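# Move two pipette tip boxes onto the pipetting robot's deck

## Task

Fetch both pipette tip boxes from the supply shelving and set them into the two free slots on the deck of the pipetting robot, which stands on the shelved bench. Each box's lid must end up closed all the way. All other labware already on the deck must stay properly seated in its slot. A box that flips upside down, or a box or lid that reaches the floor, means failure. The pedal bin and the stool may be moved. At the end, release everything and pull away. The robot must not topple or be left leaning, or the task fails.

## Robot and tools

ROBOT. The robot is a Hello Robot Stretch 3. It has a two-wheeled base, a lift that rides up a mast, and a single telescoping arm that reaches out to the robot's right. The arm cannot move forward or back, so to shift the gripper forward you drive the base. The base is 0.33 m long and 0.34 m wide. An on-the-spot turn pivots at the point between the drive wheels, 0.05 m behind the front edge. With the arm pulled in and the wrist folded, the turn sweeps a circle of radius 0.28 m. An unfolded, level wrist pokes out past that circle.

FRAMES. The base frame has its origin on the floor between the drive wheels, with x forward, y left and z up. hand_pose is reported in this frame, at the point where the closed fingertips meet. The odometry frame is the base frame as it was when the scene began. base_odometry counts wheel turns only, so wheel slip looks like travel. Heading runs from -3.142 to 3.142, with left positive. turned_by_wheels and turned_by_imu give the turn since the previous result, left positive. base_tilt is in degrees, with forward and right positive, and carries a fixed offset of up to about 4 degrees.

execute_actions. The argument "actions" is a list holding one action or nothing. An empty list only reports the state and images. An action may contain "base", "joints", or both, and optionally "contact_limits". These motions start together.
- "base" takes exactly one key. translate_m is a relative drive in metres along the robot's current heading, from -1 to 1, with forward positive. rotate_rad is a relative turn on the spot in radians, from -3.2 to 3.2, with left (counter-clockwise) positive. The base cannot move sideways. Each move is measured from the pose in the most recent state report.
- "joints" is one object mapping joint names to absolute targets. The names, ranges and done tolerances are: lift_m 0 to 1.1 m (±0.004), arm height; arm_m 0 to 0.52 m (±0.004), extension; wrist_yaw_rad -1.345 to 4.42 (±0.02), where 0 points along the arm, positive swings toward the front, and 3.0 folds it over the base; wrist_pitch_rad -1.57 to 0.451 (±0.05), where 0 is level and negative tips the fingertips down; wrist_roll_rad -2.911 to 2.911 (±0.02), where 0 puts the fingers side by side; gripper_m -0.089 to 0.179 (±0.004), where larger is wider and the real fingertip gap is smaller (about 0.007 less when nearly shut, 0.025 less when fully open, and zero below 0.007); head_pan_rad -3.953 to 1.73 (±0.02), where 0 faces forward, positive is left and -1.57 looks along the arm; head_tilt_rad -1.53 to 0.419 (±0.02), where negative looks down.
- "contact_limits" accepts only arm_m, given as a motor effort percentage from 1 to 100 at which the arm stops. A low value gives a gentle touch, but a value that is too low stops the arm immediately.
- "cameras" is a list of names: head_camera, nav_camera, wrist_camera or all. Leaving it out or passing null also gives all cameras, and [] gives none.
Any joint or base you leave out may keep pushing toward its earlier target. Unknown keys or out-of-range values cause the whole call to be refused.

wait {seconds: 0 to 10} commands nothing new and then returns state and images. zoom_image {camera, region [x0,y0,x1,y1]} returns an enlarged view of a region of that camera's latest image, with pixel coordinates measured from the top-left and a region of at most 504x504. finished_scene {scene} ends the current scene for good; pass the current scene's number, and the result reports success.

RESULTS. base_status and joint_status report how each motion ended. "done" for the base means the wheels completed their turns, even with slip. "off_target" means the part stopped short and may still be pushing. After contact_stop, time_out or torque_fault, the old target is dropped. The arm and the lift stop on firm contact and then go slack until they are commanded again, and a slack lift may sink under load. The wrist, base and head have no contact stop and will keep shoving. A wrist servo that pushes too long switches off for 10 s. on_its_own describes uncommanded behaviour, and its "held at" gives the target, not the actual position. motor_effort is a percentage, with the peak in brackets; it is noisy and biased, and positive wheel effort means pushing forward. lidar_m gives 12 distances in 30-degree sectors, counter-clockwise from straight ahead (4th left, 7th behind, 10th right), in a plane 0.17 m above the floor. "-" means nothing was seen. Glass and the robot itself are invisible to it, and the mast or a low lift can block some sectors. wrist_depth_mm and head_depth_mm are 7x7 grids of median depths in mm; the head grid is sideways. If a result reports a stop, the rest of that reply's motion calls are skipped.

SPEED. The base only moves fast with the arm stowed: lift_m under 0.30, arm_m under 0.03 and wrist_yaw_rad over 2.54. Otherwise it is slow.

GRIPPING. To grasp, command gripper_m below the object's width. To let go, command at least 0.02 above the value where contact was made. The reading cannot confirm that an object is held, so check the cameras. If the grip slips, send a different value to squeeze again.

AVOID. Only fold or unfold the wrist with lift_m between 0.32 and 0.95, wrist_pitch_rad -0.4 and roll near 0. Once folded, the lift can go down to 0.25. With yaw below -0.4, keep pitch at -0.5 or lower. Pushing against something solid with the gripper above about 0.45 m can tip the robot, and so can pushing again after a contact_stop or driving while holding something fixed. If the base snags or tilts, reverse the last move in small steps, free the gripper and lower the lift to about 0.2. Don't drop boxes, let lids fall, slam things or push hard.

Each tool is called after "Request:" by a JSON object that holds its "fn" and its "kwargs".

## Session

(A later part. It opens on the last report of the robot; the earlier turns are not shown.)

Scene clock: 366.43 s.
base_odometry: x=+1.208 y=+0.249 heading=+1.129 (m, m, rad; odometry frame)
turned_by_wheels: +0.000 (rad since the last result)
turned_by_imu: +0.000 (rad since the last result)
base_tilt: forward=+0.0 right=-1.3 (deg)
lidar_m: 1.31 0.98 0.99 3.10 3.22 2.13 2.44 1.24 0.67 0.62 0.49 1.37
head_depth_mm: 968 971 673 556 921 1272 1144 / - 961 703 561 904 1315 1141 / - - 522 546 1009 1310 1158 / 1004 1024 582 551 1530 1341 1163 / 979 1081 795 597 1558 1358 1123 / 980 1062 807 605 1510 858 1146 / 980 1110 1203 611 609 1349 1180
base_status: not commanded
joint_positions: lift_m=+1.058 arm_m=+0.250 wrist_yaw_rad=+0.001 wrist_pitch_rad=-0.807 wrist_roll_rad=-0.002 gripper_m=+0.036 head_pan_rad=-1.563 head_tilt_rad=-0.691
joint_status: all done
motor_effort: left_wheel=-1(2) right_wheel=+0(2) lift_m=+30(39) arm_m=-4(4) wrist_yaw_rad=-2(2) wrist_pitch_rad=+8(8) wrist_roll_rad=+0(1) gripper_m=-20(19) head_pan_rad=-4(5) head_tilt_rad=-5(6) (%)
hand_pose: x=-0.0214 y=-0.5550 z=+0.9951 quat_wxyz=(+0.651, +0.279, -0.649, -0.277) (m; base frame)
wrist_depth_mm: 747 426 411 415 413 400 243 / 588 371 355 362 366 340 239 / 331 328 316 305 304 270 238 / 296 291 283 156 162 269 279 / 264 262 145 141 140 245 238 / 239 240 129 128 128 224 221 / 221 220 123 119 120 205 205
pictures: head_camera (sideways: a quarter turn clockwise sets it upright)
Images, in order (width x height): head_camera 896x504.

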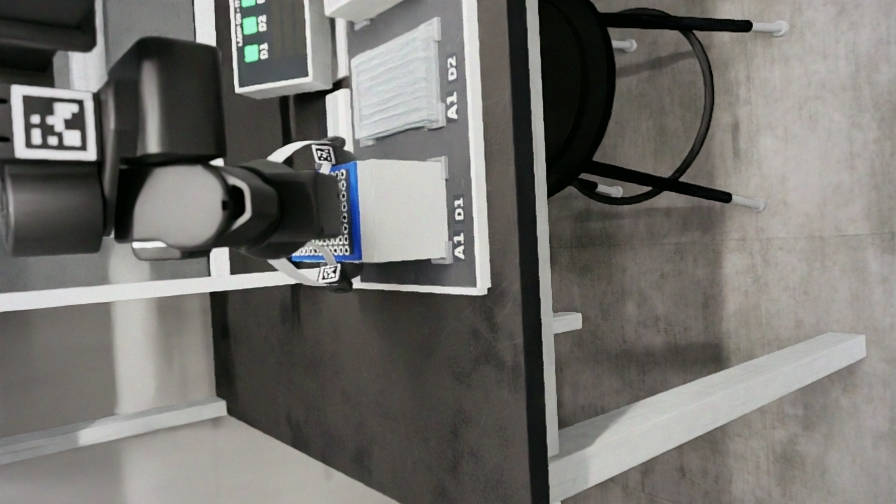

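Request:
{"fn": "execute_actions", "kwargs": {"actions": [{"joints":{"gripper_m":0.14,"lift_m":1.056}}], "cameras": []}}

Request:
{"fn": "execute_actions", "kwargs": {"actions": [{"joints":{"lift_m":1.1,"wrist_pitch_rad":-0.6}}], "cameras": ["wrist_camera"]}}

Request:
{"fn": "execute_actions", "kwargs": {"actions": [{"joints":{"arm_m":0.0}}], "cameras": ["wrist_camera"]}}

Request:
{"fn": "execute_actions", "kwargs": {"actions": [{"base":{"rotate_rad":-0.662}}], "cameras": []}}

Request:
{"fn": "execute_actions", "kwargs": {"actions": [{"base":{"translate_m":-1.0},"joints":{"lift_m":0.63}}], "cameras": []}}

Request:
{"fn": "execute_actions", "kwargs": {"actions": [{"base":{"translate_m":-0.83},"joints":{"head_tilt_rad":-0.9}}], "cameras": []}}

Request:
{"fn": "execute_actions", "kwargs": {"actions": [{"base":{"rotate_rad":-0.935}}], "cameras": []}}

Request:
{"fn": "execute_actions", "kwargs": {"actions": [{"joints":{"arm_m":0.15}}], "cameras": ["head_camera","wrist_camera"]}}

Scene clock: 387.07 s.
base_odometry: x=+1.208 y=+0.249 heading=+1.129 (m, m, rad; odometry frame)
turned_by_wheels: +0.000 (rad since the last result)
turned_by_imu: -0.001 (rad since the last result)
base_tilt: forward=+0.0 right=-1.3 (deg)
lidar_m: 1.31 0.98 0.99 3.10 3.20 2.12 2.45 1.25 0.67 0.62 0.49 1.37
head_depth_mm: - 983 673 555 921 1266 1146 / - - 695 560 901 1309 1144 / - - 590 545 1008 1311 1148 / 999 1028 668 550 1533 1350 1162 / 983 1087 798 595 1550 1370 1125 / 985 1066 804 604 1508 856 1155 / 981 1117 1205 609 612 1354 1187
base_status: not commanded
joint_positions: lift_m=+1.056 arm_m=+0.250 wrist_yaw_rad=+0.002 wrist_pitch_rad=-0.803 wrist_roll_rad=-0.002 gripper_m=+0.140 head_pan_rad=-1.563 head_tilt_rad=-0.691
joint_status: all done
motor_effort: left_wheel=-1(1) right_wheel=+1(1) lift_m=+29(29) arm_m=-2(4) wrist_yaw_rad=-2(2) wrist_pitch_rad=+6(8) wrist_roll_rad=+1(1) gripper_m=+0(87) head_pan_rad=-5(5) head_tilt_rad=-6(6) (%)
hand_pose: x=-0.0213 y=-0.5558 z=+0.9939 quat_wxyz=(+0.652, +0.277, -0.650, -0.276) (m; base frame)
wrist_depth_mm: 750 429 410 416 415 396 242 / 622 364 359 359 358 341 236 / 327 326 317 179 302 269 235 / 294 290 277 154 161 268 277 / 263 267 242 140 145 248 237 / 242 - 131 127 130 - 221 / 223 220 120 117 119 204 203
pictures: none
No camera images: the call's "cameras" was empty. Leave "cameras" out to get every camera's image.

Scene clock: 388.30 s.
base_odometry: x=+1.208 y=+0.249 heading=+1.129 (m, m, rad; odometry frame)
turned_by_wheels: +0.000 (rad since the last result)
turned_by_imu: +0.000 (rad since the last result)
base_tilt: forward=+0.0 right=-1.3 (deg)
lidar_m: 1.31 0.99 0.99 3.09 3.21 2.12 2.44 1.24 0.67 0.62 0.49 1.37
head_depth_mm: 966 1078 673 556 919 1271 1140 / - 1078 696 560 905 1307 1143 / - - 656 546 1006 1305 1155 / 997 1026 693 553 1525 1349 1170 / 982 1080 795 598 1546 1361 1126 / 982 1067 809 603 1521 860 1148 / 977 1116 1203 610 610 1338 1185
base_status: not commanded
joint_positions: lift_m=+1.100 arm_m=+0.250 wrist_yaw_rad=+0.002 wrist_pitch_rad=-0.620 wrist_roll_rad=-0.002 gripper_m=+0.140 head_pan_rad=-1.563 head_tilt_rad=-0.691
joint_status: all done
motor_effort: left_wheel=-1(1) right_wheel=+1(1) lift_m=+42(45) arm_m=-2(2) wrist_yaw_rad=-2(2) wrist_pitch_rad=+9(12) wrist_roll_rad=+0(1) gripper_m=+1(1) head_pan_rad=-4(4) head_tilt_rad=-6(6) (%)
hand_pose: x=-0.0213 y=-0.5896 z=+1.0699 quat_wxyz=(+0.674, +0.217, -0.672, -0.215) (m; base frame)
wrist_depth_mm: 700 665 668 680 686 694 675 / 765 736 585 602 607 591 584 / 874 526 477 290 288 284 282 / - 424 408 413 416 297 289 / - 378 368 346 343 285 278 / 326 - 316 204 302 - 305 / 294 290 282 183 270 272 243
pictures: wrist_camera
Images, in order (width x height): wrist_camera 644x364.

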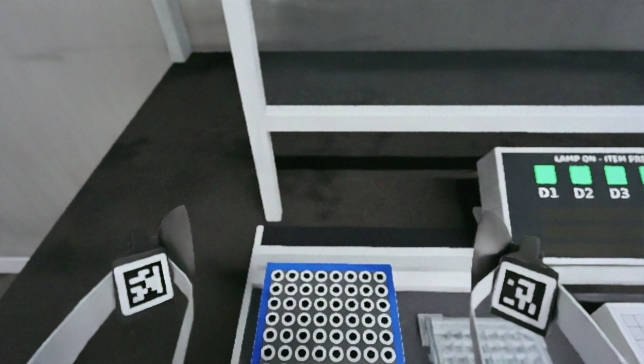

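Scene clock: 391.33 s.
base_odometry: x=+1.208 y=+0.249 heading=+1.129 (m, m, rad; odometry frame)
turned_by_wheels: +0.000 (rad since the last result)
turned_by_imu: +0.000 (rad since the last result)
base_tilt: forward=+0.0 right=-1.3 (deg)
lidar_m: 1.31 0.98 0.99 3.10 3.22 2.12 2.45 1.24 0.67 0.62 0.49 1.37
head_depth_mm: - - - - - 1272 1136 / - - - - - 1302 1155 / - - - - 1489 1302 1153 / 999 - 628 549 1531 1351 1162 / 981 1085 794 577 1537 1370 1125 / 979 1064 808 604 1518 858 1150 / 979 1121 1200 610 610 1344 1183
base_status: not commanded
joint_positions: lift_m=+1.100 arm_m=+0.003 wrist_yaw_rad=+0.001 wrist_pitch_rad=-0.620 wrist_roll_rad=-0.002 gripper_m=+0.140 head_pan_rad=-1.563 head_tilt_rad=-0.692
joint_status: all done
joint sent to its limit — the command would take arm_m past its lower limit, so that joint was sent only as far as its limit.
motor_effort: left_wheel=-1(1) right_wheel=+1(1) lift_m=+42(42) arm_m=-4(3) wrist_yaw_rad=-2(2) wrist_pitch_rad=+9(9) wrist_roll_rad=+1(0) gripper_m=+1(0) head_pan_rad=-5(5) head_tilt_rad=-5(6) (%)
hand_pose: x=-0.0213 y=-0.3427 z=+1.0699 quat_wxyz=(+0.674, +0.217, -0.672, -0.216) (m; base frame)
wrist_depth_mm: 913 917 779 727 736 737 722 / - - 610 605 584 451 542 / - 523 490 316 461 427 437 / - 430 425 337 399 379 353 / - 380 367 356 347 353 342 / - - 342 336 334 - 330 / - - - - - - -
pictures: wrist_camera
Images, in order (width x height): wrist_camera 644x364.

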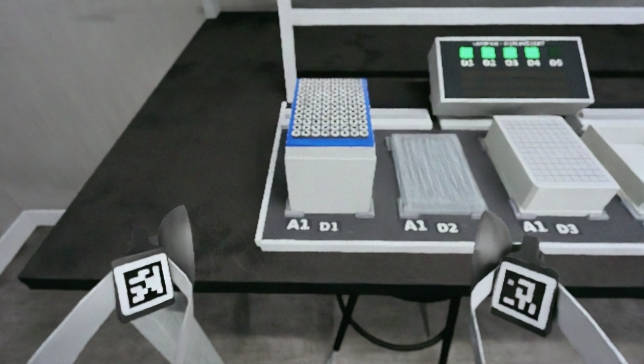

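Scene clock: 393.33 s.
base_odometry: x=+1.208 y=+0.249 heading=+0.468 (m, m, rad; odometry frame)
turned_by_wheels: -0.662 (rad since the last result)
turned_by_imu: -0.652 (rad since the last result)
base_tilt: forward=+0.0 right=-1.3 (deg)
lidar_m: 1.44 1.31 1.14 0.98 1.78 3.14 2.46 2.13 1.24 0.67 0.62 0.49
head_depth_mm: - - - - - 1337 1143 / - - - - - 1319 1146 / - - - - 1496 1352 1159 / 1224 - 717 666 1633 1324 1159 / 1161 1110 730 576 991 1363 1160 / 1089 1156 706 583 893 1376 1160 / 1017 1105 688 590 518 1319 1186
base_status: done
joint_positions: lift_m=+1.100 arm_m=+0.003 wrist_yaw_rad=+0.001 wrist_pitch_rad=-0.620 wrist_roll_rad=-0.002 gripper_m=+0.140 head_pan_rad=-1.563 head_tilt_rad=-0.692
joint_status: not commanded
motor_effort: left_wheel=+4(8) right_wheel=-5(9) lift_m=+42(43) arm_m=-4(4) wrist_yaw_rad=-1(1) wrist_pitch_rad=+9(9) wrist_roll_rad=+0(1) gripper_m=+0(0) head_pan_rad=-5(5) head_tilt_rad=-6(6) (%)
hand_pose: x=-0.0213 y=-0.3427 z=+1.0699 quat_wxyz=(+0.674, +0.217, -0.672, -0.216) (m; base frame)
wrist_depth_mm: 723 712 743 779 704 771 776 / 608 460 505 585 611 638 - / 502 456 415 457 493 - - / 395 408 399 415 - - - / 345 363 375 - - - - / 316 - 737 - - - - / 301 - - - - - -
pictures: none
No camera images: the call's "cameras" was empty. Leave "cameras" out to get every camera's image.

Scene clock: 404.40 s.
base_odometry: x=+0.316 y=-0.202 heading=+0.468 (m, m, rad; odometry frame)
turned_by_wheels: +0.000 (rad since the last result)
turned_by_imu: -0.003 (rad since the last result)
base_tilt: forward=+0.0 right=-1.3 (deg)
lidar_m: 1.46 1.49 1.49 1.85 2.49 2.50 1.58 1.21 1.69 2.00 1.12 1.26
head_depth_mm: 1643 1821 1995 1959 1582 1329 1147 / 1803 2000 2255 1976 1598 1343 1145 / 2005 2229 2446 2007 1592 1345 - / 1988 2216 2421 1987 1628 1358 1167 / 1820 2045 2275 2056 1616 1357 1166 / 1701 1850 2050 1917 1590 1372 1174 / 1600 1667 1854 2008 1673 1381 1188
base_status: done
joint_positions: lift_m=+0.630 arm_m=+0.003 wrist_yaw_rad=+0.001 wrist_pitch_rad=-0.620 wrist_roll_rad=-0.002 gripper_m=+0.140 head_pan_rad=-1.563 head_tilt_rad=-0.692
joint_status: all done
motor_effort: left_wheel=+5(5) right_wheel=-5(10) lift_m=+29(38) arm_m=-4(4) wrist_yaw_rad=-2(1) wrist_pitch_rad=+9(9) wrist_roll_rad=+1(0) gripper_m=+0(0) head_pan_rad=-4(5) head_tilt_rad=-6(5) (%)
hand_pose: x=-0.0213 y=-0.3428 z=+0.6004 quat_wxyz=(+0.674, +0.216, -0.672, -0.215) (m; base frame)
wrist_depth_mm: - - - - - - - / - - - - - - - / - - - - - - - / - - - - - - - / 907 923 892 893 933 907 878 / 802 - 801 779 771 - 779 / 722 715 706 699 704 696 690
pictures: none
No camera images: the call's "cameras" was empty. Leave "cameras" out to get every camera's image.

Scene clock: 413.77 s.
base_odometry: x=-0.425 y=-0.577 heading=+0.468 (m, m, rad; odometry frame)
turned_by_wheels: +0.000 (rad since the last result)
turned_by_imu: -0.003 (rad since the last result)
base_tilt: forward=+0.0 right=-1.3 (deg)
lidar_m: 2.27 2.13 2.14 2.15 2.10 1.72 0.76 0.77 0.63 1.28 2.21 1.57
head_depth_mm: 1039 1146 736 896 1256 1198 - / 1145 1307 1525 1595 1270 1265 - / 1277 1478 1745 1632 1403 - - / 1434 1713 1901 1657 1426 1212 1109 / 1653 1995 2013 1665 1427 1251 1099 / 1920 2358 2024 1688 1432 1258 1109 / 2128 2331 2037 1689 1452 1259 1110
base_status: done
joint_positions: lift_m=+0.630 arm_m=+0.003 wrist_yaw_rad=+0.001 wrist_pitch_rad=-0.620 wrist_roll_rad=-0.002 gripper_m=+0.140 head_pan_rad=-1.563 head_tilt_rad=-0.889
joint_status: all done
motor_effort: left_wheel=+4(5) right_wheel=-4(11) lift_m=+29(29) arm_m=-4(4) wrist_yaw_rad=-2(2) wrist_pitch_rad=+9(9) wrist_roll_rad=+1(1) gripper_m=+1(1) head_pan_rad=-5(5) head_tilt_rad=-8(32) (%)
hand_pose: x=-0.0213 y=-0.3428 z=+0.6004 quat_wxyz=(+0.674, +0.216, -0.672, -0.215) (m; base frame)
wrist_depth_mm: - - - - - 783 390 / - - - - - 385 412 / - - - - - 426 355 / - - - - - 539 760 / 903 922 901 898 865 766 767 / 801 - 806 787 747 - 694 / 723 699 725 706 706 637 620
pictures: none
No camera images: the call's "cameras" was empty. Leave "cameras" out to get every camera's image.

Scene clock: 416.20 s.
base_odometry: x=-0.425 y=-0.577 heading=-0.467 (m, m, rad; odometry frame)
turned_by_wheels: -0.935 (rad since the last result)
turned_by_imu: -0.921 (rad since the last result)
base_tilt: forward=+0.0 right=-1.3 (deg)
lidar_m: 1.58 2.01 2.27 2.13 2.18 2.07 1.98 1.47 0.76 0.77 0.63 1.41
head_depth_mm: 716 581 1124 957 1299 1231 - / 699 573 1133 948 1308 1273 - / 735 575 1124 955 1324 - - / 635 583 1130 962 1325 1224 1107 / 758 587 1135 976 1320 1249 1105 / 774 576 1126 980 1212 1250 1111 / 682 586 927 886 1382 1263 1118
base_status: done
joint_positions: lift_m=+0.630 arm_m=+0.003 wrist_yaw_rad=+0.001 wrist_pitch_rad=-0.620 wrist_roll_rad=-0.002 gripper_m=+0.140 head_pan_rad=-1.563 head_tilt_rad=-0.889
joint_status: not commanded
motor_effort: left_wheel=+4(10) right_wheel=-5(10) lift_m=+29(29) arm_m=-4(4) wrist_yaw_rad=-2(2) wrist_pitch_rad=+9(9) wrist_roll_rad=+1(1) gripper_m=+0(0) head_pan_rad=-5(5) head_tilt_rad=-7(8) (%)
hand_pose: x=-0.0213 y=-0.3428 z=+0.6004 quat_wxyz=(+0.674, +0.216, -0.672, -0.215) (m; base frame)
wrist_depth_mm: 427 548 556 543 546 443 524 / 414 438 431 423 421 420 413 / 373 372 376 378 378 375 367 / 450 628 926 943 927 836 610 / 864 548 806 814 804 767 619 / 806 - 711 695 721 - 657 / 706 700 696 697 693 694 700
pictures: none
No camera images: the call's "cameras" was empty. Leave "cameras" out to get every camera's image.

Scene clock: 418.53 s.
base_odometry: x=-0.425 y=-0.577 heading=-0.467 (m, m, rad; odometry frame)
turned_by_wheels: +0.000 (rad since the last result)
turned_by_imu: +0.000 (rad since the last result)
base_tilt: forward=+0.0 right=-1.3 (deg)
lidar_m: 1.57 2.01 2.28 2.13 2.19 2.07 1.98 1.47 0.76 0.77 0.63 1.41
head_depth_mm: 714 581 1124 963 1306 1232 - / 696 571 1132 949 - 1200 1113 / 738 574 1125 960 - 1232 1123 / 633 582 1117 964 1322 1234 1111 / 762 588 1136 971 1317 1240 1106 / 771 575 1127 979 1209 1253 1116 / 683 586 927 888 1388 1263 1122
base_status: not commanded
joint_positions: lift_m=+0.630 arm_m=+0.150 wrist_yaw_rad=+0.001 wrist_pitch_rad=-0.620 wrist_roll_rad=-0.002 gripper_m=+0.140 head_pan_rad=-1.563 head_tilt_rad=-0.889
joint_status: all done
motor_effort: left_wheel=+4(4) right_wheel=-5(5) lift_m=+30(30) arm_m=+2(1) wrist_yaw_rad=-1(2) wrist_pitch_rad=+9(9) wrist_roll_rad=+1(1) gripper_m=+0(1) head_pan_rad=-4(4) head_tilt_rad=-8(8) (%)
hand_pose: x=-0.0213 y=-0.4893 z=+0.6005 quat_wxyz=(+0.674, +0.216, -0.672, -0.215) (m; base frame)
wrist_depth_mm: 438 560 539 546 537 515 519 / 415 439 425 425 424 388 327 / 356 353 354 349 347 344 342 / 302 295 296 296 296 292 292 / 266 266 265 267 269 266 267 / 419 - 706 713 695 - 587 / 418 614 635 636 633 627 550
pictures: head_camera (sideways: a quarter turn clockwise sets it upright), wrist_camera
Images, in order (width x height): head_camera 896x504, wrist_camera 644x364.

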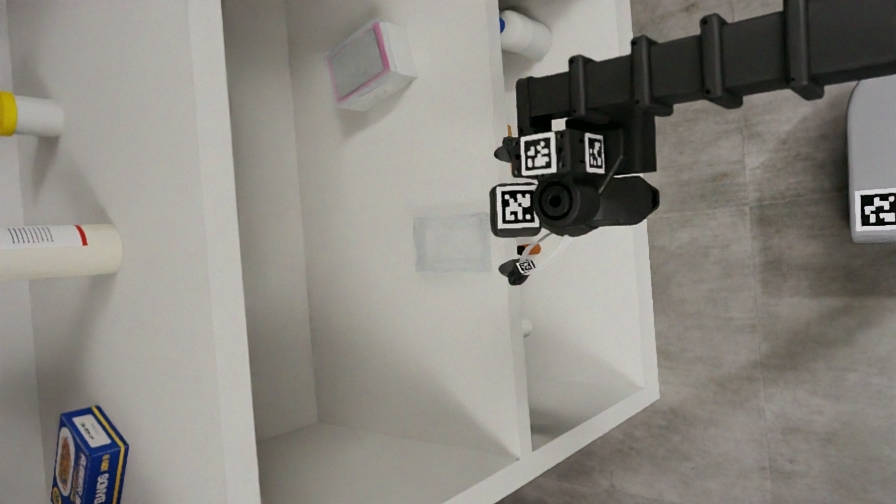

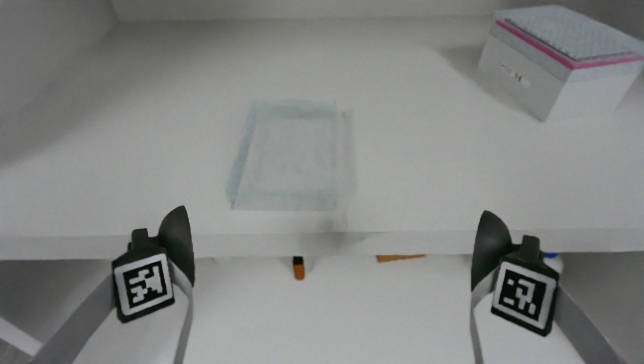

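Request:
{"fn": "execute_actions", "kwargs": {"actions": [{"base":{"translate_m":0.033},"joints":{"arm_m":0.295}}], "cameras": ["wrist_camera"]}}

Request:
{"fn": "execute_actions", "kwargs": {"actions": [{"joints":{"lift_m":0.584}}], "cameras": ["head_camera","wrist_camera"]}}

Request:
{"fn": "zoom_image", "kwargs": {"camera": "head_camera", "region": [360,120,560,320]}}

Scene clock: 427.50 s.
base_odometry: x=-0.395 y=-0.591 heading=-0.467 (m, m, rad; odometry frame)
turned_by_wheels: +0.000 (rad since the last result)
turned_by_imu: +0.000 (rad since the last result)
base_tilt: forward=+0.0 right=-1.3 (deg)
lidar_m: 1.54 2.20 2.26 2.13 2.18 2.10 2.02 0.80 0.78 0.76 0.61 1.41
head_depth_mm: 712 583 1128 949 1296 1237 - / 698 570 1134 965 1285 1215 1116 / 669 574 1125 - 1322 1235 1119 / 684 581 1127 945 1338 1236 1110 / 759 587 1135 975 1315 1238 1105 / 733 576 1114 978 1191 1256 1110 / 684 585 829 843 1412 1266 1125
base_status: done
joint_positions: lift_m=+0.630 arm_m=+0.295 wrist_yaw_rad=+0.001 wrist_pitch_rad=-0.620 wrist_roll_rad=-0.002 gripper_m=+0.140 head_pan_rad=-1.563 head_tilt_rad=-0.889
joint_status: all done
motor_effort: left_wheel=+4(11) right_wheel=-5(8) lift_m=+30(30) arm_m=+2(2) wrist_yaw_rad=-1(2) wrist_pitch_rad=+9(9) wrist_roll_rad=+0(0) gripper_m=+0(0) head_pan_rad=-5(5) head_tilt_rad=-8(8) (%)
hand_pose: x=-0.0213 y=-0.6343 z=+0.6005 quat_wxyz=(+0.674, +0.216, -0.672, -0.215) (m; base frame)
wrist_depth_mm: 398 450 449 444 447 448 446 / 395 433 426 424 423 417 412 / 349 356 354 349 348 344 293 / 298 301 297 296 291 290 284 / 260 265 257 255 254 258 251 / 230 - 227 226 226 - 223 / 206 203 201 202 201 199 199
pictures: wrist_camera
Images, in order (width x height): wrist_camera 644x364.

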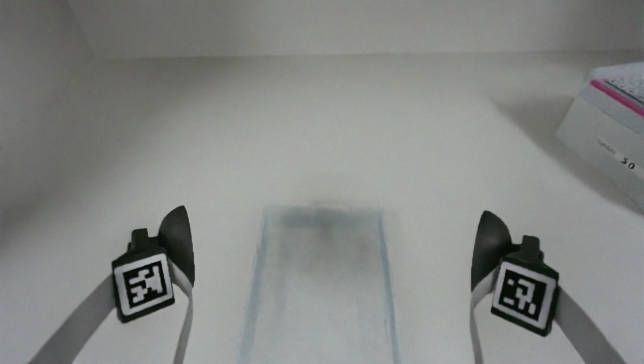

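Scene clock: 428.73 s.
base_odometry: x=-0.395 y=-0.591 heading=-0.467 (m, m, rad; odometry frame)
turned_by_wheels: +0.000 (rad since the last result)
turned_by_imu: +0.000 (rad since the last result)
base_tilt: forward=+0.0 right=-1.3 (deg)
lidar_m: 1.54 2.20 2.25 2.13 2.19 2.10 2.01 0.80 0.78 0.76 0.61 1.41
head_depth_mm: 711 581 1123 952 1295 1217 - / 698 570 1130 967 1338 1206 1121 / 669 575 1121 1008 1304 1223 1121 / 683 583 1122 990 1326 1241 1109 / 761 586 1133 972 1317 1247 1106 / 732 576 1111 975 1193 1255 1110 / 686 583 832 845 1417 1262 1115
base_status: not commanded
joint_positions: lift_m=+0.584 arm_m=+0.295 wrist_yaw_rad=+0.001 wrist_pitch_rad=-0.620 wrist_roll_rad=-0.002 gripper_m=+0.140 head_pan_rad=-1.563 head_tilt_rad=-0.889
joint_status: all done
motor_effort: left_wheel=+4(4) right_wheel=-5(5) lift_m=+29(29) arm_m=+2(2) wrist_yaw_rad=-2(1) wrist_pitch_rad=+9(9) wrist_roll_rad=+0(1) gripper_m=+0(1) head_pan_rad=-5(5) head_tilt_rad=-8(7) (%)
hand_pose: x=-0.0213 y=-0.6343 z=+0.5545 quat_wxyz=(+0.674, +0.216, -0.672, -0.215) (m; base frame)
wrist_depth_mm: 390 425 425 428 428 417 414 / 340 339 337 333 331 326 285 / 279 276 272 274 270 269 268 / 235 234 232 231 230 229 226 / 203 207 201 199 199 203 196 / 179 - 177 175 176 - 174 / - 159 159 158 157 156 157
pictures: head_camera (sideways: a quarter turn clockwise sets it upright), wrist_camera
Images, in order (width x height): head_camera 896x504, wrist_camera 644x364.

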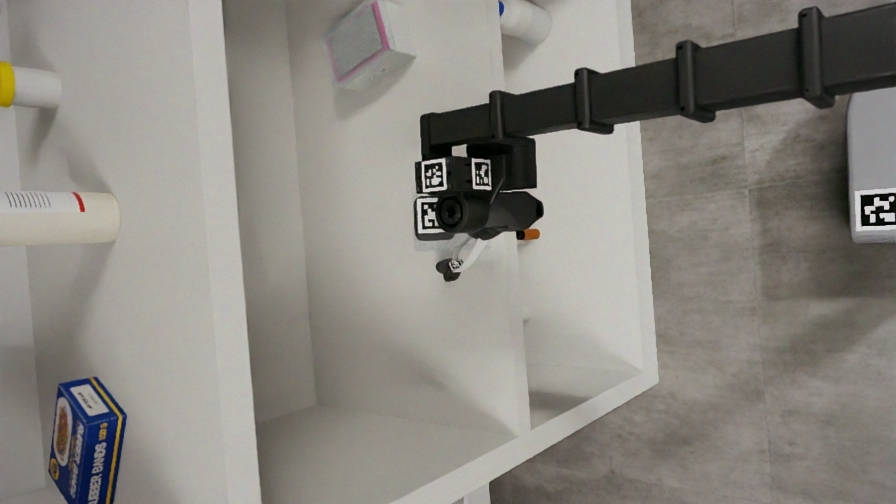

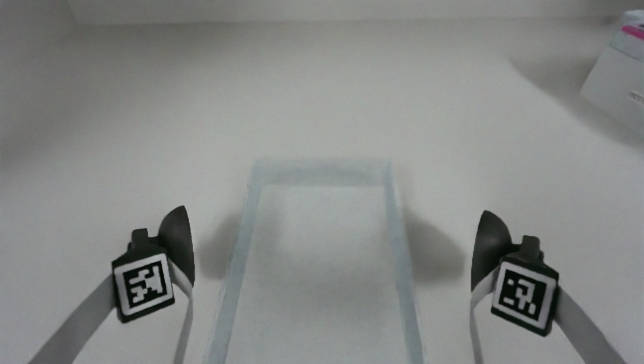

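Region (360, 120, 560, 320) of head_camera's 896x504 image, scaled by 2.520, with more detail than that image has.

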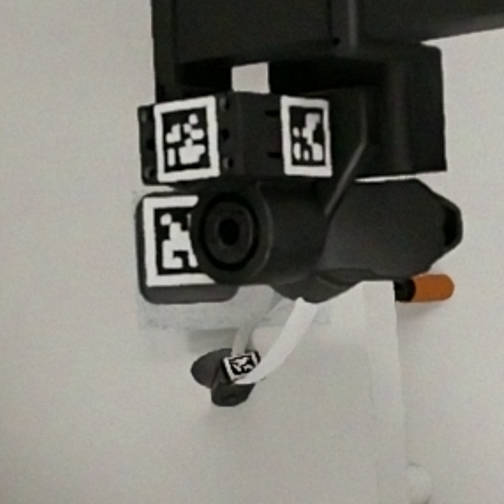

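Request:
{"fn": "execute_actions", "kwargs": {"actions": [{"base":{"translate_m":0.006},"joints":{"lift_m":0.576}}], "cameras": []}}

Request:
{"fn": "execute_actions", "kwargs": {"actions": [{"joints":{"gripper_m":0.045}}], "cameras": ["wrist_camera"]}}

Request:
{"fn": "execute_actions", "kwargs": {"actions": [{"joints":{"lift_m":0.61}}], "cameras": ["wrist_camera"]}}

Scene clock: 440.53 s.
base_odometry: x=-0.390 y=-0.594 heading=-0.467 (m, m, rad; odometry frame)
turned_by_wheels: +0.000 (rad since the last result)
turned_by_imu: +0.000 (rad since the last result)
base_tilt: forward=+0.0 right=-1.3 (deg)
lidar_m: 1.54 2.21 2.25 2.13 2.19 2.10 2.03 0.80 0.79 1.00 0.61 1.41
head_depth_mm: 711 580 1119 956 1299 1226 - / 701 572 1129 974 1332 1218 1126 / 673 574 1127 1007 1302 1234 1125 / 686 582 1120 978 1334 1233 1109 / 762 586 1135 969 1320 1251 1114 / 700 576 1114 980 1159 1244 1116 / 687 582 810 834 1415 1269 1119
base_status: done
joint_positions: lift_m=+0.576 arm_m=+0.295 wrist_yaw_rad=+0.001 wrist_pitch_rad=-0.616 wrist_roll_rad=-0.002 gripper_m=+0.140 head_pan_rad=-1.563 head_tilt_rad=-0.889
joint_status: all done
motor_effort: left_wheel=+3(10) right_wheel=-4(7) lift_m=+28(30) arm_m=+2(2) wrist_yaw_rad=-1(1) wrist_pitch_rad=+7(9) wrist_roll_rad=+1(0) gripper_m=+1(0) head_pan_rad=-4(5) head_tilt_rad=-8(8) (%)
hand_pose: x=-0.0213 y=-0.6349 z=+0.5472 quat_wxyz=(+0.675, +0.215, -0.673, -0.214) (m; base frame)
wrist_depth_mm: 384 417 414 410 408 403 402 / 327 326 325 320 316 316 288 / 266 264 264 263 259 258 257 / 224 224 222 220 219 220 216 / 193 199 191 192 190 194 188 / 172 - 169 169 168 - 166 / - 152 152 150 150 150 149
pictures: none
No camera images: the call's "cameras" was empty. Leave "cameras" out to get every camera's image.

Scene clock: 441.97 s.
base_odometry: x=-0.390 y=-0.594 heading=-0.467 (m, m, rad; odometry frame)
turned_by_wheels: +0.000 (rad since the last result)
turned_by_imu: +0.000 (rad since the last result)
base_tilt: forward=+0.0 right=-1.3 (deg)
lidar_m: 1.53 2.21 2.25 2.12 2.19 2.11 2.02 0.80 0.78 1.00 0.61 1.40
head_depth_mm: 711 581 1123 955 1306 1229 - / 701 571 1128 963 1332 1223 1129 / 669 574 1127 1010 1299 1232 1127 / 685 584 1121 992 1327 1251 1116 / 761 587 1133 971 1316 1245 1107 / 700 576 1110 972 1168 1255 1108 / 684 584 814 836 1421 1265 1125
base_status: not commanded
joint_positions: lift_m=+0.576 arm_m=+0.295 wrist_yaw_rad=+0.001 wrist_pitch_rad=-0.605 wrist_roll_rad=-0.002 gripper_m=+0.046 head_pan_rad=-1.563 head_tilt_rad=-0.889
joint_status: all done
motor_effort: left_wheel=+3(3) right_wheel=-4(4) lift_m=+28(28) arm_m=+2(2) wrist_yaw_rad=-1(1) wrist_pitch_rad=+2(7) wrist_roll_rad=+0(1) gripper_m=-17(96) head_pan_rad=-5(5) head_tilt_rad=-8(8) (%)
hand_pose: x=-0.0213 y=-0.6368 z=+0.5494 quat_wxyz=(+0.676, +0.211, -0.674, -0.210) (m; base frame)
wrist_depth_mm: 386 425 424 425 421 416 414 / 337 338 331 332 327 323 294 / 273 270 270 268 267 263 261 / 230 227 225 226 224 224 221 / 197 196 201 194 195 193 190 / 173 175 168 171 171 173 168 / 154 153 153 153 152 148 151
pictures: wrist_camera
Images, in order (width x height): wrist_camera 644x364.

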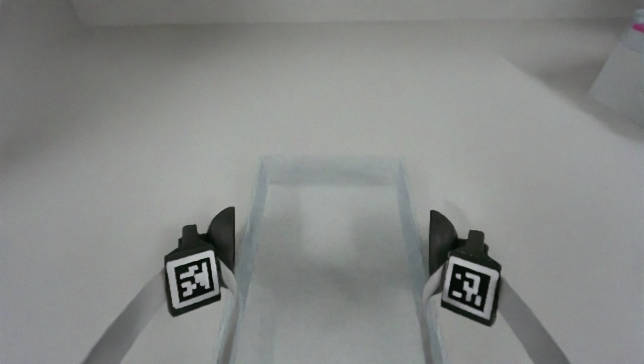

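Scene clock: 443.07 s.
base_odometry: x=-0.390 y=-0.594 heading=-0.467 (m, m, rad; odometry frame)
turned_by_wheels: +0.000 (rad since the last result)
turned_by_imu: +0.000 (rad since the last result)
base_tilt: forward=+0.0 right=-1.3 (deg)
lidar_m: 1.54 2.21 2.25 2.13 2.18 2.11 2.02 0.80 0.79 1.00 0.61 1.41
head_depth_mm: 712 583 1123 955 1304 1224 - / 698 570 1123 972 1315 1200 1104 / 670 575 1126 - 1316 1231 1120 / 682 582 1117 955 1334 1240 1107 / 760 586 1135 970 1309 1253 1111 / 699 575 1110 974 1163 1254 1106 / 686 584 813 835 1411 1257 1118
base_status: not commanded
joint_positions: lift_m=+0.610 arm_m=+0.295 wrist_yaw_rad=+0.001 wrist_pitch_rad=-0.613 wrist_roll_rad=-0.002 gripper_m=+0.046 head_pan_rad=-1.563 head_tilt_rad=-0.889
joint_status: all done
motor_effort: left_wheel=+3(3) right_wheel=-4(4) lift_m=+42(44) arm_m=+2(2) wrist_yaw_rad=-1(1) wrist_pitch_rad=+6(6) wrist_roll_rad=+1(0) gripper_m=-17(17) head_pan_rad=-4(5) head_tilt_rad=-7(7) (%)
hand_pose: x=-0.0213 y=-0.6355 z=+0.5814 quat_wxyz=(+0.675, +0.214, -0.673, -0.213) (m; base frame)
wrist_depth_mm: 386 442 442 443 446 440 437 / 382 398 387 387 388 384 350 / 327 323 319 316 316 314 291 / 273 272 271 266 267 264 266 / 236 235 241 233 232 231 231 / 206 210 204 206 204 209 204 / 185 185 185 183 183 179 182
pictures: wrist_camera
Images, in order (width x height): wrist_camera 644x364.

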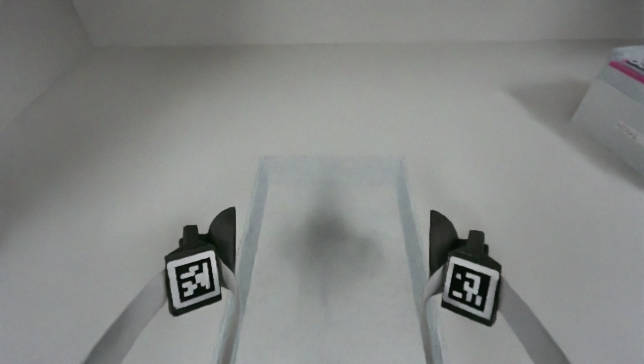

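Request:
{"fn": "execute_actions", "kwargs": {"actions": [{"joints":{"arm_m":0.0}}], "cameras": []}}

Request:
{"fn": "execute_actions", "kwargs": {"actions": [{"base":{"rotate_rad":0.94}}], "cameras": []}}

Request:
{"fn": "execute_actions", "kwargs": {"actions": [{"base":{"translate_m":1.0},"joints":{"lift_m":1.09,"head_tilt_rad":-0.65}}], "cameras": []}}

Request:
{"fn": "execute_actions", "kwargs": {"actions": [{"base":{"translate_m":0.83}}], "cameras": []}}

Request:
{"fn": "execute_actions", "kwargs": {"actions": [{"base":{"rotate_rad":0.662}}], "cameras": ["wrist_camera"]}}

Request:
{"fn": "execute_actions", "kwargs": {"actions": [{"joints":{"arm_m":0.12}}], "cameras": ["head_camera","wrist_camera"]}}

Scene clock: 459.83 s.
base_odometry: x=-0.390 y=-0.594 heading=-0.467 (m, m, rad; odometry frame)
turned_by_wheels: +0.000 (rad since the last result)
turned_by_imu: -0.001 (rad since the last result)
base_tilt: forward=+0.0 right=-1.3 (deg)
lidar_m: 1.54 2.21 2.25 2.13 2.18 2.11 2.02 0.80 0.78 1.00 0.61 1.41
head_depth_mm: 708 582 1123 952 1303 1232 - / 700 571 1129 946 1317 1258 - / 670 575 1121 960 1318 - - / 686 580 1125 961 1331 1238 1102 / 762 587 1137 978 1310 1252 1106 / 704 575 1112 975 1167 1256 1112 / 686 584 812 836 1422 1255 1116
base_status: not commanded
joint_positions: lift_m=+0.610 arm_m=+0.003 wrist_yaw_rad=+0.001 wrist_pitch_rad=-0.613 wrist_roll_rad=-0.002 gripper_m=+0.046 head_pan_rad=-1.563 head_tilt_rad=-0.889
joint_status: all done
joint sent to its limit — the command would take arm_m past its lower limit, so that joint was sent only as far as its limit.
motor_effort: left_wheel=+3(3) right_wheel=-4(4) lift_m=+41(43) arm_m=-4(4) wrist_yaw_rad=-1(1) wrist_pitch_rad=+6(6) wrist_roll_rad=+0(0) gripper_m=-17(17) head_pan_rad=-5(4) head_tilt_rad=-7(7) (%)
hand_pose: x=-0.0213 y=-0.3439 z=+0.5813 quat_wxyz=(+0.675, +0.214, -0.673, -0.213) (m; base frame)
wrist_depth_mm: 381 495 520 506 509 450 446 / 367 400 394 388 392 389 383 / 361 366 360 365 366 362 365 / 695 551 882 885 864 885 665 / 867 545 776 782 786 742 648 / 790 736 697 695 691 719 662 / 703 689 677 684 688 670 691
pictures: none
No camera images: the call's "cameras" was empty. Leave "cameras" out to get every camera's image.

Scene clock: 462.27 s.
base_odometry: x=-0.390 y=-0.594 heading=+0.473 (m, m, rad; odometry frame)
turned_by_wheels: +0.940 (rad since the last result)
turned_by_imu: +0.926 (rad since the last result)
base_tilt: forward=+0.0 right=-1.3 (deg)
lidar_m: 2.25 2.13 2.14 2.20 2.13 1.70 0.78 0.77 0.61 1.28 2.17 1.54
head_depth_mm: 1044 1177 1307 877 1230 1200 - / 1151 1317 1523 1622 1369 1251 - / 1285 1493 1762 1640 1407 - - / 1434 1715 1911 1654 1421 1242 1115 / 1656 2015 1996 1665 1426 1249 1108 / 1924 2345 2009 1662 1437 1259 1113 / 2071 2306 2031 1681 1437 1270 1111
base_status: done
joint_positions: lift_m=+0.610 arm_m=+0.003 wrist_yaw_rad=+0.001 wrist_pitch_rad=-0.613 wrist_roll_rad=-0.002 gripper_m=+0.046 head_pan_rad=-1.563 head_tilt_rad=-0.889
joint_status: not commanded
motor_effort: left_wheel=-3(9) right_wheel=+5(10) lift_m=+42(42) arm_m=-4(4) wrist_yaw_rad=-1(1) wrist_pitch_rad=+6(6) wrist_roll_rad=+0(0) gripper_m=-17(16) head_pan_rad=-4(4) head_tilt_rad=-8(7) (%)
hand_pose: x=-0.0213 y=-0.3439 z=+0.5813 quat_wxyz=(+0.675, +0.214, -0.673, -0.213) (m; base frame)
wrist_depth_mm: - - - - - 788 308 / - - - - - 860 351 / - - - - - 889 334 / - - - - - 466 697 / 895 894 875 862 877 619 742 / 788 788 759 778 777 707 674 / 701 680 686 678 682 631 621
pictures: none
No camera images: the call's "cameras" was empty. Leave "cameras" out to get every camera's image.

Scene clock: 473.33 s.
base_odometry: x=+0.500 y=-0.139 heading=+0.473 (m, m, rad; odometry frame)
turned_by_wheels: +0.000 (rad since the last result)
turned_by_imu: +0.001 (rad since the last result)
base_tilt: forward=+0.0 right=-1.3 (deg)
lidar_m: 1.26 1.72 1.37 1.68 2.63 2.65 1.78 1.36 1.82 1.04 1.56 1.09
head_depth_mm: - - - - - 1326 1157 / - - - - - 1305 1174 / - - - - - 1342 1174 / 1779 1958 2276 2271 1624 1385 1179 / 1666 1845 1124 2004 1645 1395 1188 / 1560 1641 1037 1989 1705 1411 1197 / 1469 1424 974 1888 1705 1405 1198
base_status: done
joint_positions: lift_m=+1.090 arm_m=+0.003 wrist_yaw_rad=+0.001 wrist_pitch_rad=-0.614 wrist_roll_rad=-0.002 gripper_m=+0.046 head_pan_rad=-1.563 head_tilt_rad=-0.656
joint_status: all done
motor_effort: left_wheel=-4(5) right_wheel=+4(9) lift_m=+42(44) arm_m=-4(4) wrist_yaw_rad=-1(1) wrist_pitch_rad=+6(6) wrist_roll_rad=+0(0) gripper_m=-16(17) head_pan_rad=-5(5) head_tilt_rad=+4(28) (%)
hand_pose: x=-0.0213 y=-0.3438 z=+1.0613 quat_wxyz=(+0.675, +0.214, -0.673, -0.213) (m; base frame)
wrist_depth_mm: 703 780 764 - - - - / 631 675 859 - - - - / - - - - - - - / - - - - - - - / - - - - - - - / - - - - - - - / - - - - - - -
pictures: none
No camera images: the call's "cameras" was empty. Leave "cameras" out to get every camera's image.

Scene clock: 482.70 s.
base_odometry: x=+1.239 y=+0.240 heading=+0.473 (m, m, rad; odometry frame)
turned_by_wheels: +0.000 (rad since the last result)
turned_by_imu: +0.000 (rad since the last result)
base_tilt: forward=-0.1 right=-1.3 (deg)
lidar_m: 1.43 1.31 1.19 1.00 1.78 3.17 2.15 2.14 1.24 0.64 0.59 0.46
head_depth_mm: - - - - - 1317 1155 / - - - - - 1297 1164 / - - - - - 1348 1177 / 1180 1328 729 621 1583 1345 1180 / 1139 1242 736 584 902 1359 1190 / 1071 1160 698 613 517 1303 1165 / 1011 1100 671 621 502 1319 1200
base_status: done
joint_positions: lift_m=+1.090 arm_m=+0.003 wrist_yaw_rad=+0.001 wrist_pitch_rad=-0.614 wrist_roll_rad=-0.002 gripper_m=+0.046 head_pan_rad=-1.563 head_tilt_rad=-0.656
joint_status: not commanded
motor_effort: left_wheel=-4(6) right_wheel=+4(8) lift_m=+43(42) arm_m=-4(3) wrist_yaw_rad=-1(1) wrist_pitch_rad=+6(6) wrist_roll_rad=+1(0) gripper_m=-17(17) head_pan_rad=-4(4) head_tilt_rad=+3(3) (%)
hand_pose: x=-0.0213 y=-0.3438 z=+1.0613 quat_wxyz=(+0.675, +0.214, -0.673, -0.213) (m; base frame)
wrist_depth_mm: 704 699 683 750 655 757 745 / 613 440 479 558 569 588 872 / 498 452 399 441 468 - - / 390 396 387 398 - - - / 333 344 356 - - - - / 298 312 705 - - - - / 281 - - - - - -
pictures: none
No camera images: the call's "cameras" was empty. Leave "cameras" out to get every camera's image.

Scene clock: 484.70 s.
base_odometry: x=+1.239 y=+0.240 heading=+1.135 (m, m, rad; odometry frame)
turned_by_wheels: +0.662 (rad since the last result)
turned_by_imu: +0.652 (rad since the last result)
base_tilt: forward=+0.0 right=-1.3 (deg)
lidar_m: 1.31 1.01 1.00 3.12 3.25 2.14 2.45 1.24 0.65 0.59 0.46 1.36
head_depth_mm: - - - - - 1261 1141 / - - - - - 1306 1163 / - - - - - 1315 1176 / 945 662 704 542 548 1387 1175 / 953 1080 859 631 529 1391 1177 / 946 1059 875 636 532 818 1119 / 948 1084 1192 643 537 1306 1193
base_status: done
joint_positions: lift_m=+1.090 arm_m=+0.003 wrist_yaw_rad=+0.001 wrist_pitch_rad=-0.614 wrist_roll_rad=-0.002 gripper_m=+0.046 head_pan_rad=-1.563 head_tilt_rad=-0.655
joint_status: not commanded
motor_effort: left_wheel=-3(9) right_wheel=+4(9) lift_m=+43(42) arm_m=-4(4) wrist_yaw_rad=-1(1) wrist_pitch_rad=+6(6) wrist_roll_rad=+1(1) gripper_m=-17(17) head_pan_rad=-5(4) head_tilt_rad=+3(4) (%)
hand_pose: x=-0.0213 y=-0.3438 z=+1.0613 quat_wxyz=(+0.675, +0.214, -0.673, -0.213) (m; base frame)
wrist_depth_mm: 908 889 783 684 685 442 438 / - 951 598 584 561 426 431 / - 515 484 311 444 421 415 / - 413 415 293 377 375 327 / - 354 355 330 338 340 321 / 315 317 312 312 312 313 304 / - 475 - - - - -
pictures: wrist_camera
Images, in order (width x height): wrist_camera 644x364.

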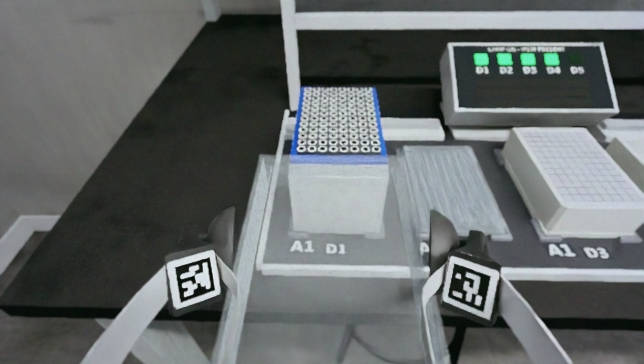

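Scene clock: 486.80 s.
base_odometry: x=+1.239 y=+0.240 heading=+1.135 (m, m, rad; odometry frame)
turned_by_wheels: +0.000 (rad since the last result)
turned_by_imu: +0.000 (rad since the last result)
base_tilt: forward=+0.0 right=-1.3 (deg)
lidar_m: 1.31 1.01 1.00 3.12 3.24 2.14 2.46 1.24 0.64 0.59 0.46 1.36
head_depth_mm: - - 656 580 509 1295 1142 / - - 719 588 514 1336 1169 / - - - 528 519 1312 1171 / 946 669 672 543 521 1386 1181 / 951 1082 865 629 527 1391 1183 / 948 1056 871 635 532 814 1117 / 944 1075 1203 640 536 1318 1196
base_status: not commanded
joint_positions: lift_m=+1.090 arm_m=+0.120 wrist_yaw_rad=+0.001 wrist_pitch_rad=-0.614 wrist_roll_rad=-0.002 gripper_m=+0.046 head_pan_rad=-1.563 head_tilt_rad=-0.655
joint_status: all done
motor_effort: left_wheel=-3(3) right_wheel=+4(4) lift_m=+42(42) arm_m=+2(2) wrist_yaw_rad=-1(1) wrist_pitch_rad=+6(6) wrist_roll_rad=+0(0) gripper_m=-16(17) head_pan_rad=-5(4) head_tilt_rad=+4(3) (%)
hand_pose: x=-0.0213 y=-0.4603 z=+1.0613 quat_wxyz=(+0.675, +0.214, -0.673, -0.213) (m; base frame)
wrist_depth_mm: 794 791 726 736 754 726 733 / 860 852 607 546 538 360 358 / - 504 493 483 479 351 345 / - 411 404 256 372 360 335 / - 357 356 221 323 333 293 / 318 322 305 199 204 306 266 / 283 280 276 236 257 262 252
pictures: head_camera (sideways: a quarter turn clockwise sets it upright), wrist_camera
Images, in order (width x height): head_camera 896x504, wrist_camera 644x364.

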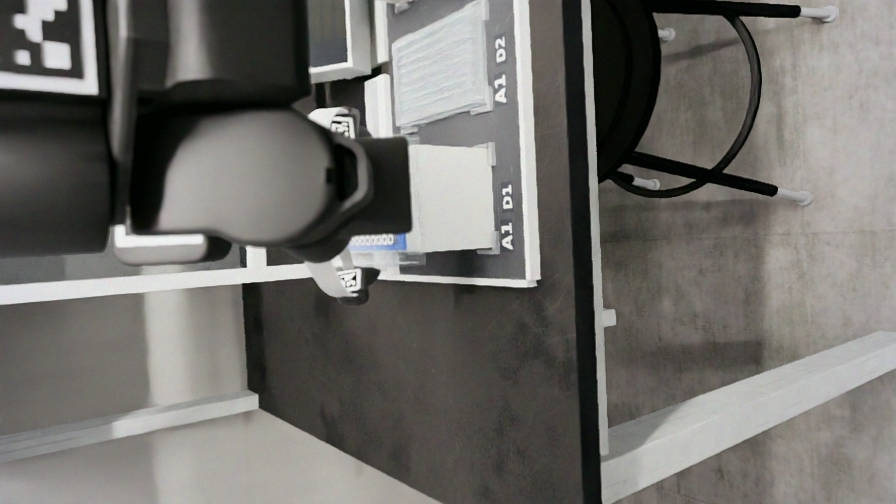

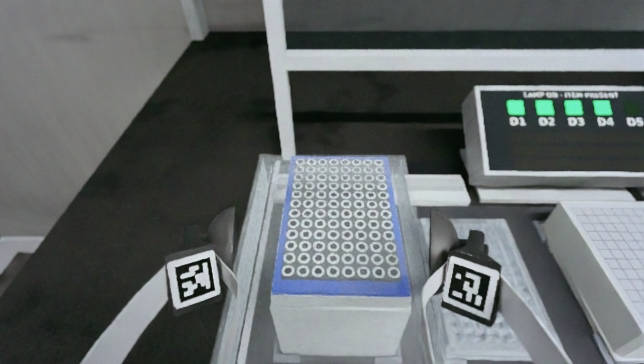

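Request:
{"fn": "execute_actions", "kwargs": {"actions": [{"base":{"rotate_rad":-0.015},"joints":{"arm_m":0.178,"lift_m":1.07}}], "cameras": ["head_camera","wrist_camera"]}}

Request:
{"fn": "zoom_image", "kwargs": {"camera": "wrist_camera", "region": [200,120,470,364]}}

Scene clock: 495.17 s.
base_odometry: x=+1.239 y=+0.240 heading=+1.120 (m, m, rad; odometry frame)
turned_by_wheels: -0.015 (rad since the last result)
turned_by_imu: -0.015 (rad since the last result)
base_tilt: forward=+0.0 right=-1.3 (deg)
lidar_m: 1.31 1.03 1.00 2.50 3.24 2.14 2.45 1.24 0.65 0.59 0.46 1.37
head_depth_mm: - - 659 582 514 1290 1144 / - - 745 589 515 1338 1165 / - - - 530 520 1339 1172 / 953 1064 673 539 523 1394 1171 / 955 1086 860 629 527 1391 1184 / 964 1060 874 637 531 1330 927 / 932 1069 1168 640 536 1321 1196
base_status: done
joint_positions: lift_m=+1.070 arm_m=+0.178 wrist_yaw_rad=+0.001 wrist_pitch_rad=-0.614 wrist_roll_rad=-0.002 gripper_m=+0.046 head_pan_rad=-1.563 head_tilt_rad=-0.655
joint_status: all done
motor_effort: left_wheel=-2(4) right_wheel=+2(4) lift_m=+30(38) arm_m=+2(4) wrist_yaw_rad=-1(1) wrist_pitch_rad=+6(6) wrist_roll_rad=+1(0) gripper_m=-17(17) head_pan_rad=-5(4) head_tilt_rad=+3(3) (%)
hand_pose: x=-0.0214 y=-0.5183 z=+1.0416 quat_wxyz=(+0.675, +0.214, -0.673, -0.213) (m; base frame)
wrist_depth_mm: 729 745 667 687 673 693 677 / 796 785 543 299 297 292 308 / 897 460 443 454 454 305 301 / - 387 386 382 381 295 288 / 336 334 319 197 307 326 326 / 296 295 185 173 180 277 257 / 263 262 252 155 162 242 240
pictures: head_camera (sideways: a quarter turn clockwise sets it upright), wrist_camera
Images, in order (width x height): head_camera 896x504, wrist_camera 644x364.

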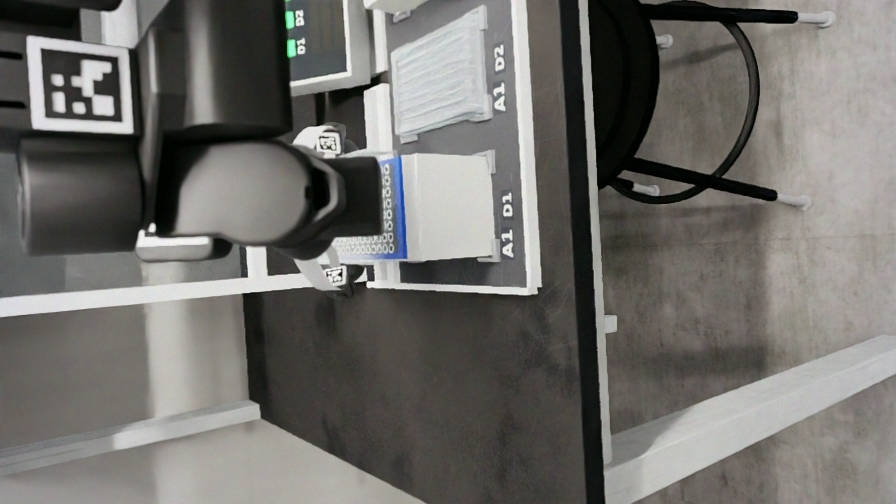

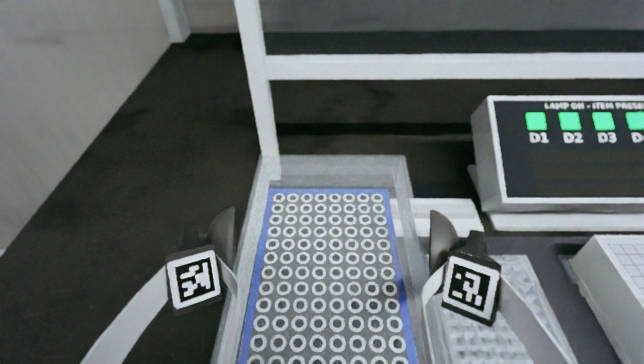

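Region (200, 120, 470, 364) of wrist_camera's 644x364 image, scaled by 1.867; it fills the top 455 rows of this view, and the rest is white.

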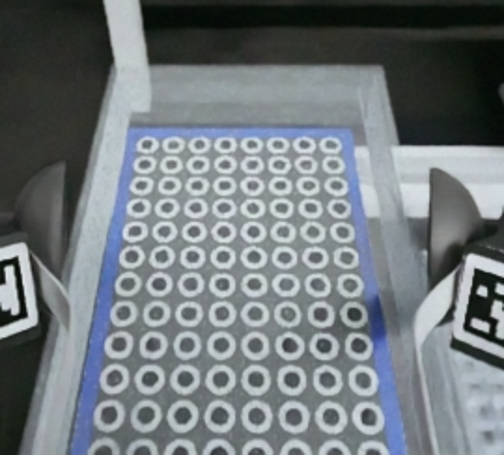

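Request:
{"fn": "execute_actions", "kwargs": {"actions": [{"base":{"translate_m":0.002},"joints":{"arm_m":0.184}}], "cameras": []}}

Request:
{"fn": "execute_actions", "kwargs": {"actions": [{"joints":{"lift_m":1.063}}], "cameras": ["head_camera","wrist_camera"]}}

Request:
{"fn": "zoom_image", "kwargs": {"camera": "wrist_camera", "region": [200,120,470,364]}}

Request:
{"fn": "zoom_image", "kwargs": {"camera": "head_camera", "region": [300,120,480,300]}}

Scene clock: 505.10 s.
base_odometry: x=+1.240 y=+0.241 heading=+1.120 (m, m, rad; odometry frame)
turned_by_wheels: +0.000 (rad since the last result)
turned_by_imu: -0.001 (rad since the last result)
base_tilt: forward=+0.0 right=-1.3 (deg)
lidar_m: 1.31 1.03 1.00 2.50 3.23 2.14 2.45 1.24 0.64 0.59 0.46 1.37
head_depth_mm: - - 659 583 515 1289 1152 / - - 745 589 513 1331 1168 / - - - 529 518 1309 1171 / 956 1058 673 541 523 1390 1170 / 951 1078 862 629 528 1390 1183 / 961 1052 869 634 532 1333 929 / 934 1066 1174 644 537 1312 1200
base_status: done
joint_positions: lift_m=+1.070 arm_m=+0.184 wrist_yaw_rad=+0.001 wrist_pitch_rad=-0.614 wrist_roll_rad=-0.002 gripper_m=+0.046 head_pan_rad=-1.563 head_tilt_rad=-0.655
joint_status: all done
motor_effort: left_wheel=-1(4) right_wheel=+2(8) lift_m=+30(30) arm_m=+2(0) wrist_yaw_rad=-1(2) wrist_pitch_rad=+6(6) wrist_roll_rad=+0(0) gripper_m=-17(17) head_pan_rad=-4(4) head_tilt_rad=+3(3) (%)
hand_pose: x=-0.0214 y=-0.5243 z=+1.0416 quat_wxyz=(+0.675, +0.214, -0.673, -0.213) (m; base frame)
wrist_depth_mm: 710 711 690 681 683 681 678 / 799 753 536 508 499 292 290 / 901 454 434 456 448 301 293 / - 385 387 383 380 290 284 / 336 334 319 196 308 304 302 / 299 298 271 174 181 278 257 / 265 260 252 155 161 243 242
pictures: none
No camera images: the call's "cameras" was empty. Leave "cameras" out to get every camera's image.

Scene clock: 505.77 s.
base_odometry: x=+1.240 y=+0.241 heading=+1.120 (m, m, rad; odometry frame)
turned_by_wheels: +0.000 (rad since the last result)
turned_by_imu: +0.000 (rad since the last result)
base_tilt: forward=+0.0 right=-1.3 (deg)
lidar_m: 1.31 1.03 1.00 2.50 3.24 2.14 2.45 1.24 0.65 0.59 0.46 1.37
head_depth_mm: - - 656 583 515 1300 1142 / - - 732 589 515 1341 1161 / - - - 529 519 1305 1175 / 950 1051 677 539 523 1388 1181 / 949 1080 862 629 527 1387 1183 / 961 1060 875 634 532 1336 924 / 932 1079 1169 641 537 1306 1197
base_status: not commanded
joint_positions: lift_m=+1.063 arm_m=+0.184 wrist_yaw_rad=+0.001 wrist_pitch_rad=-0.614 wrist_roll_rad=-0.002 gripper_m=+0.046 head_pan_rad=-1.563 head_tilt_rad=-0.655
joint_status: all done
motor_effort: left_wheel=-2(2) right_wheel=+2(2) lift_m=+29(29) arm_m=+2(2) wrist_yaw_rad=-1(1) wrist_pitch_rad=+6(6) wrist_roll_rad=+1(1) gripper_m=-17(17) head_pan_rad=-4(5) head_tilt_rad=+3(4) (%)
hand_pose: x=-0.0214 y=-0.5243 z=+1.0346 quat_wxyz=(+0.675, +0.214, -0.673, -0.213) (m; base frame)
wrist_depth_mm: 706 718 653 698 695 687 681 / 806 744 514 495 486 300 299 / 898 448 426 443 432 299 291 / 988 376 372 355 347 282 276 / 326 324 311 187 291 314 317 / 290 290 176 166 169 276 256 / 257 254 245 148 154 235 234
pictures: head_camera (sideways: a quarter turn clockwise sets it upright), wrist_camera
Images, in order (width x height): head_camera 896x504, wrist_camera 644x364.

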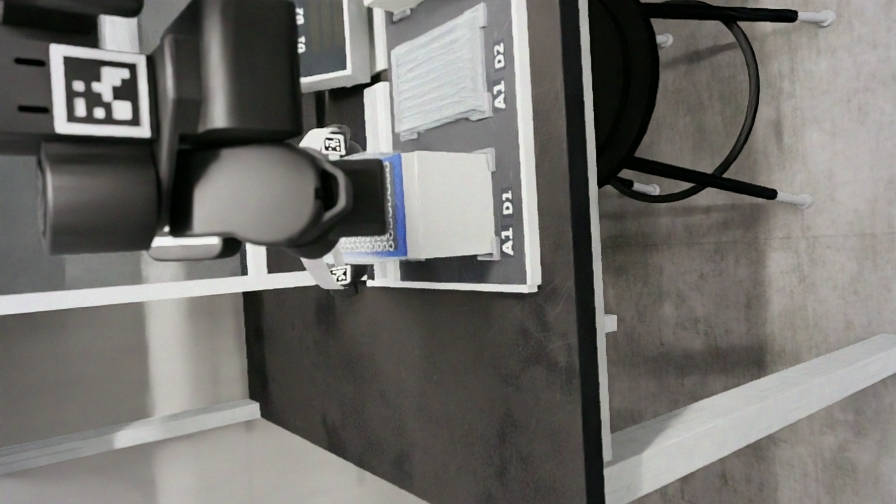

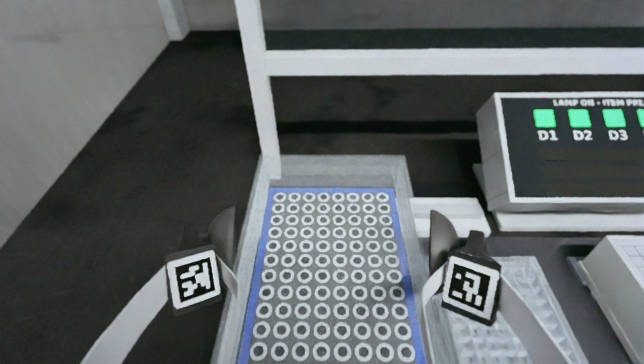

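Region (200, 120, 470, 364) of wrist_camera's 644x364 image, scaled by 1.867; it fills the top 455 rows of this view, and the rest is white.

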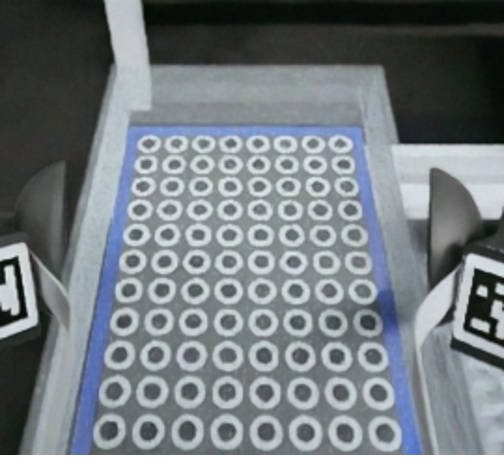

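Region (300, 120, 480, 300) of head_camera's 896x504 image, scaled by 2.800, with more detail than that image has.

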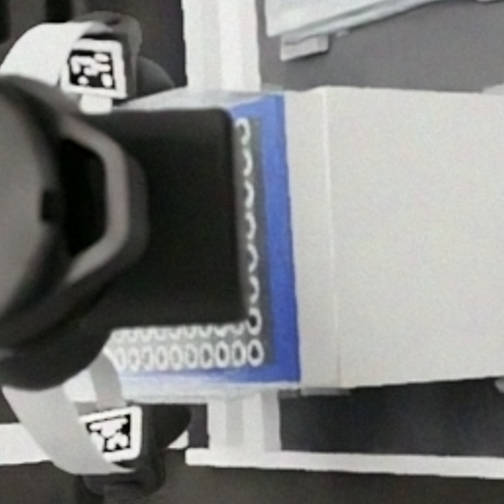

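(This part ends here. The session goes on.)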